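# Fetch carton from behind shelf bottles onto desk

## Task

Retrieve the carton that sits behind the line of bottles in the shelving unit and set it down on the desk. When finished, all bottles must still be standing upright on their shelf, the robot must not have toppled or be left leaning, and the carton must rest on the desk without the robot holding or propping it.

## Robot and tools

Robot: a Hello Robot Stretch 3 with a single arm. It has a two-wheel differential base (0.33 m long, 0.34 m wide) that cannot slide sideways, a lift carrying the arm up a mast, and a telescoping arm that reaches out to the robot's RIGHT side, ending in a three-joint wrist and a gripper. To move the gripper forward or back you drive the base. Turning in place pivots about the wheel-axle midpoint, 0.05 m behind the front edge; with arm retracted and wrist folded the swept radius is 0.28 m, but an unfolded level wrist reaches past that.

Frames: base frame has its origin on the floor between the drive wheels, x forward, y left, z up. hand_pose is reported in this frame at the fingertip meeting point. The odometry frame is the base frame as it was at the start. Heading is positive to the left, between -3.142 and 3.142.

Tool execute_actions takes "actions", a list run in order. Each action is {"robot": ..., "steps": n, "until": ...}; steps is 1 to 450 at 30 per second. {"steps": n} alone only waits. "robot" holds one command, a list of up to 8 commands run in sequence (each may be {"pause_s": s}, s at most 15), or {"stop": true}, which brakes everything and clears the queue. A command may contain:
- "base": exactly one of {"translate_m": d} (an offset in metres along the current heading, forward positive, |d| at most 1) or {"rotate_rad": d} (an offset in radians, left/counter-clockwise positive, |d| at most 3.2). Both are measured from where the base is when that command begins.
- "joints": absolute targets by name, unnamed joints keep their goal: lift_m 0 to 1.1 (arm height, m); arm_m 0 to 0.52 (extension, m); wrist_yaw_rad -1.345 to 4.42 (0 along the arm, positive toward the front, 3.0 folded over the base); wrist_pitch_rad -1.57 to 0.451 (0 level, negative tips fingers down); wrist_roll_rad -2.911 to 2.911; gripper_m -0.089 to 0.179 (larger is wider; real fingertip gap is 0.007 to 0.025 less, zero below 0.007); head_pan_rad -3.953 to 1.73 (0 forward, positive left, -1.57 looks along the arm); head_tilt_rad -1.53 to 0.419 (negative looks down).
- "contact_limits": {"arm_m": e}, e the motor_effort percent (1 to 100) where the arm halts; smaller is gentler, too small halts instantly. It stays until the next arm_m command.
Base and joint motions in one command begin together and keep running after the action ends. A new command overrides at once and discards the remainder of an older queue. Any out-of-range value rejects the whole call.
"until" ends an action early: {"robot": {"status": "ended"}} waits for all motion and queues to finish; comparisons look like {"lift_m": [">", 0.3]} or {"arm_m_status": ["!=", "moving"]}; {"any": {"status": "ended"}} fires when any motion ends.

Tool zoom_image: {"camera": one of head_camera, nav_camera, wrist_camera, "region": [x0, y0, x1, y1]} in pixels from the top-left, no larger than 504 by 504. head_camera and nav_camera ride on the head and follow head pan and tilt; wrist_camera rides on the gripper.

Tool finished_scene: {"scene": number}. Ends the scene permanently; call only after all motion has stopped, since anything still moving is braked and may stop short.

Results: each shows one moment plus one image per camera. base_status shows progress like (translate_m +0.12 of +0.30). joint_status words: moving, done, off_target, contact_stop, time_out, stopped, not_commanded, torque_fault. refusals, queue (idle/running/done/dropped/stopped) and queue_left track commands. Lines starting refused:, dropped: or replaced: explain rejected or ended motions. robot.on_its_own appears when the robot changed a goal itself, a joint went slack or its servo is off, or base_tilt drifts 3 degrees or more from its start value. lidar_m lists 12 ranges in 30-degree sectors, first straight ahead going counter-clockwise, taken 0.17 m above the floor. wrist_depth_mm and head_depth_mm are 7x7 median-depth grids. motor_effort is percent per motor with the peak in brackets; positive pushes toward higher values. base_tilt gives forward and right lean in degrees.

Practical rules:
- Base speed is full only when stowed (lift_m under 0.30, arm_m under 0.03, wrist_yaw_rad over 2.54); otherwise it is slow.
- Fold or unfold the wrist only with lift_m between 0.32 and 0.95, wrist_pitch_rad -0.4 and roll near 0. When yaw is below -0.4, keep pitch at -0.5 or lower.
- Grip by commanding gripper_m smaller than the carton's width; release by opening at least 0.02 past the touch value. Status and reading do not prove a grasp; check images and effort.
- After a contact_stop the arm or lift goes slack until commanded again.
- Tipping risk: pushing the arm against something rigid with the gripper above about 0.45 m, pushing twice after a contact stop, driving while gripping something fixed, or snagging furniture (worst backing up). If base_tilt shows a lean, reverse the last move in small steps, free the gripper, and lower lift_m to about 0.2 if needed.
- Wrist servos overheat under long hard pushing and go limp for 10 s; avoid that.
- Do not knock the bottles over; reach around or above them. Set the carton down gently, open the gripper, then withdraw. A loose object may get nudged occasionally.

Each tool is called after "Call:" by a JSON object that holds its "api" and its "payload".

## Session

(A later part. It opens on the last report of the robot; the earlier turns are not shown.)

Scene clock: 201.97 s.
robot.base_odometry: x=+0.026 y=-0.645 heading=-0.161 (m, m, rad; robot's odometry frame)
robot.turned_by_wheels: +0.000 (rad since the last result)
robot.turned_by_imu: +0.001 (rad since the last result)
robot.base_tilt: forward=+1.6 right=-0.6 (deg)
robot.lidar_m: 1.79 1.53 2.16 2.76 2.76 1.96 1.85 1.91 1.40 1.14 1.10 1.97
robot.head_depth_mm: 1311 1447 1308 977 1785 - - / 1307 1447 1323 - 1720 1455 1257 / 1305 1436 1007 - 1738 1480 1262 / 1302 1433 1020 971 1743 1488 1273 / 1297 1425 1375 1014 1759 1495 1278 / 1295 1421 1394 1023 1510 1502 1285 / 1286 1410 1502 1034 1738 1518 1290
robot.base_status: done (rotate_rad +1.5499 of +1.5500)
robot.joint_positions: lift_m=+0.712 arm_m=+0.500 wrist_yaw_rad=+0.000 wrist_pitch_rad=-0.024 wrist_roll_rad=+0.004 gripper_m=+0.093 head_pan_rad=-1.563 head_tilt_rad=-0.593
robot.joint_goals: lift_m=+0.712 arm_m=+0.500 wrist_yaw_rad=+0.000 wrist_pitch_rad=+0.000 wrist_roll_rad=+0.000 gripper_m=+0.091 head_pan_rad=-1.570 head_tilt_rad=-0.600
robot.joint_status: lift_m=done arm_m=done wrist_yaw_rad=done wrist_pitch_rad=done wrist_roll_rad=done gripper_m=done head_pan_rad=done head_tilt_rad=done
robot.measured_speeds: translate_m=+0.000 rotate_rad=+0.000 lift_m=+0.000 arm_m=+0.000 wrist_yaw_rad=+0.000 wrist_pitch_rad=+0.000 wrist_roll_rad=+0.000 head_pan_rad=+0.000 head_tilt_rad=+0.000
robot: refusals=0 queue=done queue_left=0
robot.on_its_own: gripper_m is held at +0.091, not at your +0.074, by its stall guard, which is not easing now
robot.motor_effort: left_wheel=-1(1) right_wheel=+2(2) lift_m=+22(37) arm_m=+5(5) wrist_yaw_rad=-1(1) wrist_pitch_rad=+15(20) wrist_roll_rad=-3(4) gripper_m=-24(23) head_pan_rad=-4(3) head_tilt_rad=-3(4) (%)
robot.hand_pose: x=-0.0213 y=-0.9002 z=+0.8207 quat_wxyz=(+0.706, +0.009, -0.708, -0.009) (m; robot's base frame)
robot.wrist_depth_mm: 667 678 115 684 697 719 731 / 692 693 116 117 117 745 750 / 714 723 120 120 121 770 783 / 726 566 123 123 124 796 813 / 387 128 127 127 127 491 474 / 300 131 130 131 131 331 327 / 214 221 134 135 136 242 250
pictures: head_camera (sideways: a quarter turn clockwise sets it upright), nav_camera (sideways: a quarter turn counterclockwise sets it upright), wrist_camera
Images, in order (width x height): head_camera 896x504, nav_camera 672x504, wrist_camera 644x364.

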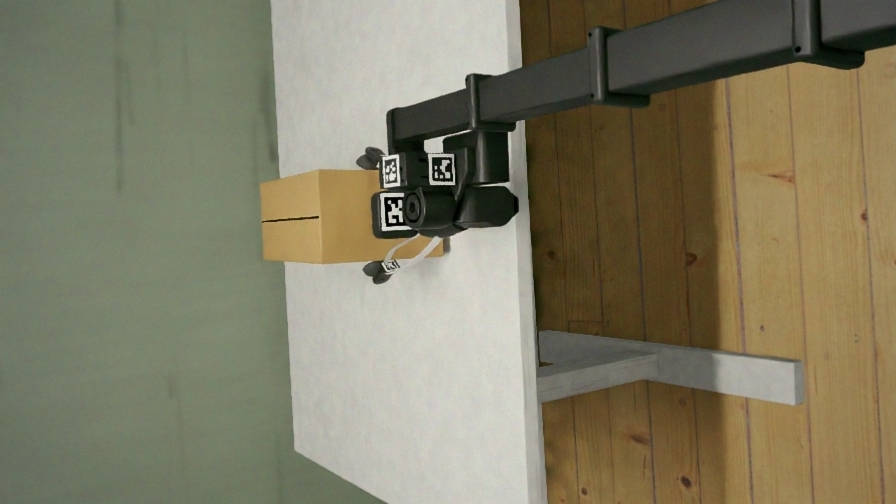

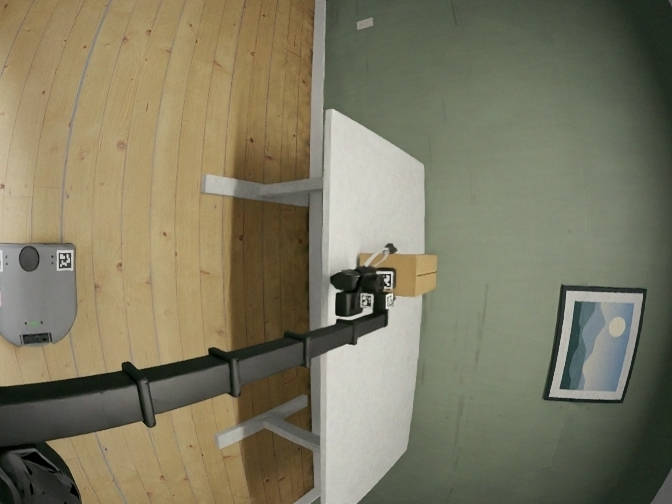

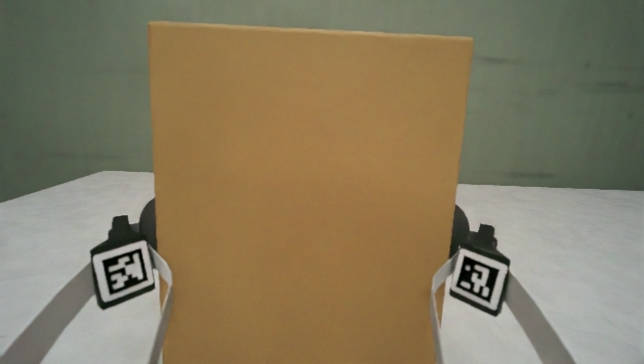

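Call:
{"api": "execute_actions", "payload": {"actions": [{"robot": [{"joints": {"lift_m": 0.699}}, {"joints": {"gripper_m": 0.17, "head_pan_rad": 1.7, "head_tilt_rad": -0.25}}, {"joints": {"arm_m": 0.38}}], "steps": 200, "until": {"robot": {"status": "ended"}}}]}}

Scene clock: 210.27 s.
robot.base_odometry: x=+0.026 y=-0.645 heading=-0.161 (m, m, rad; robot's odometry frame)
robot.turned_by_wheels: +0.000 (rad since the last result)
robot.turned_by_imu: +0.001 (rad since the last result)
robot.base_tilt: forward=+1.5 right=-0.7 (deg)
robot.lidar_m: 1.80 1.52 2.15 2.76 2.77 1.97 1.84 1.90 1.40 1.13 1.10 1.97
robot.head_depth_mm: 2797 2941 3100 3241 2847 2058 1618 / 2836 2953 3112 3287 2846 2067 1622 / 2827 2958 3092 3256 2887 2095 1633 / 2846 3035 3139 3277 2936 2110 1640 / 2858 3047 3144 3188 2962 2134 1652 / 2914 3010 3171 3398 2987 2150 1657 / 2959 3107 3308 3443 3023 2246 -
robot.base_status: done (rotate_rad +1.5499 of +1.5500)
robot.joint_positions: lift_m=+0.699 arm_m=+0.380 wrist_yaw_rad=+0.000 wrist_pitch_rad=-0.021 wrist_roll_rad=+0.004 gripper_m=+0.170 head_pan_rad=+1.693 head_tilt_rad=-0.260
robot.joint_goals: lift_m=+0.699 arm_m=+0.380 wrist_yaw_rad=+0.000 wrist_pitch_rad=+0.000 wrist_roll_rad=+0.000 gripper_m=+0.170 head_pan_rad=+1.700 head_tilt_rad=-0.250
robot.joint_status: lift_m=done arm_m=done wrist_yaw_rad=done wrist_pitch_rad=done wrist_roll_rad=done gripper_m=done head_pan_rad=done head_tilt_rad=done
robot.measured_speeds: translate_m=+0.000 rotate_rad=+0.000 lift_m=+0.000 arm_m=+0.000 wrist_yaw_rad=+0.000 wrist_pitch_rad=+0.000 wrist_roll_rad=+0.000 head_pan_rad=+0.000 head_tilt_rad=+0.000
robot: refusals=0 queue=done queue_left=0
robot.motor_effort: left_wheel=-1(1) right_wheel=+2(2) lift_m=+22(24) arm_m=-6(7) wrist_yaw_rad=+0(1) wrist_pitch_rad=+13(15) wrist_roll_rad=-3(3) gripper_m=+1(99) head_pan_rad=+2(28) head_tilt_rad=+5(25) (%)
robot.hand_pose: x=-0.0213 y=-0.7810 z=+0.8087 quat_wxyz=(+0.706, +0.008, -0.708, -0.007) (m; robot's base frame)
robot.wrist_depth_mm: 768 780 796 805 821 835 831 / 794 813 805 227 846 852 874 / 827 849 842 233 868 881 914 / 708 610 501 241 638 761 819 / 373 377 333 250 407 468 444 / - 259 260 260 288 - 307 / 207 211 215 220 223 226 233
pictures: head_camera (sideways: a quarter turn clockwise sets it upright), nav_camera (sideways: a quarter turn counterclockwise sets it upright), wrist_camera
Images, in order (width x height): head_camera 896x504, nav_camera 672x504, wrist_camera 644x364.

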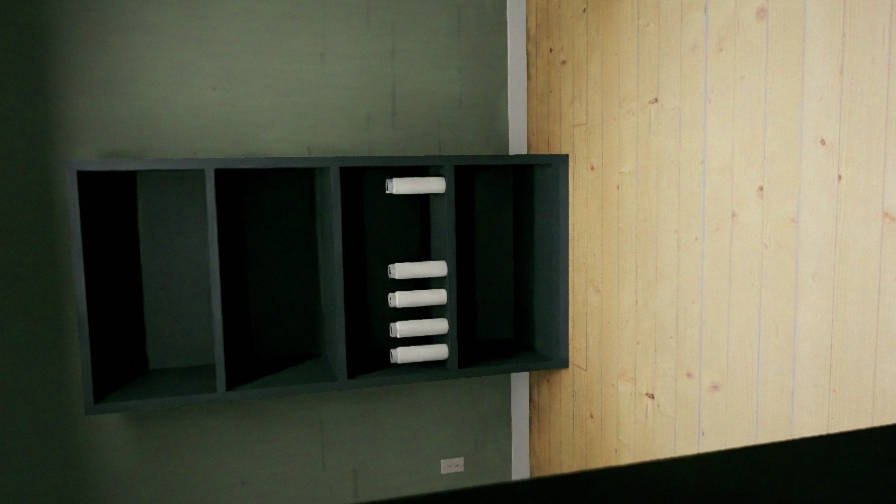

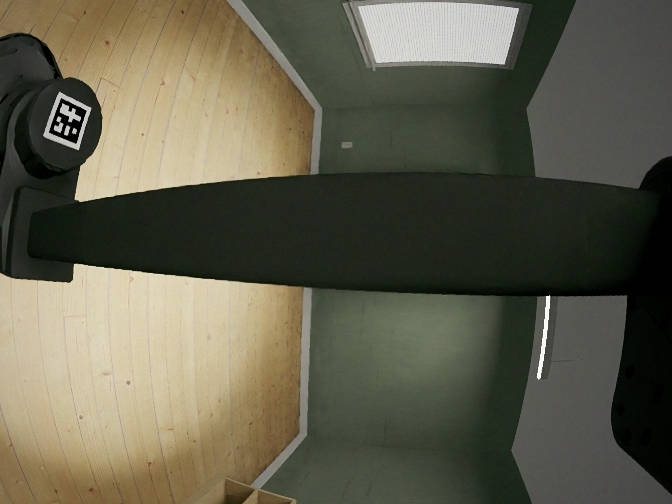

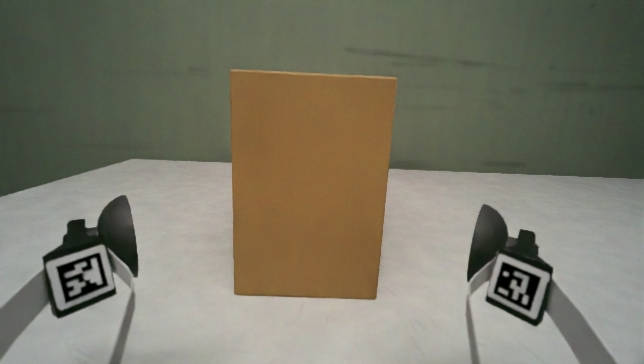

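Call:
{"api": "finished_scene", "payload": {"scene": 2}}

The scene is finished: the task was done.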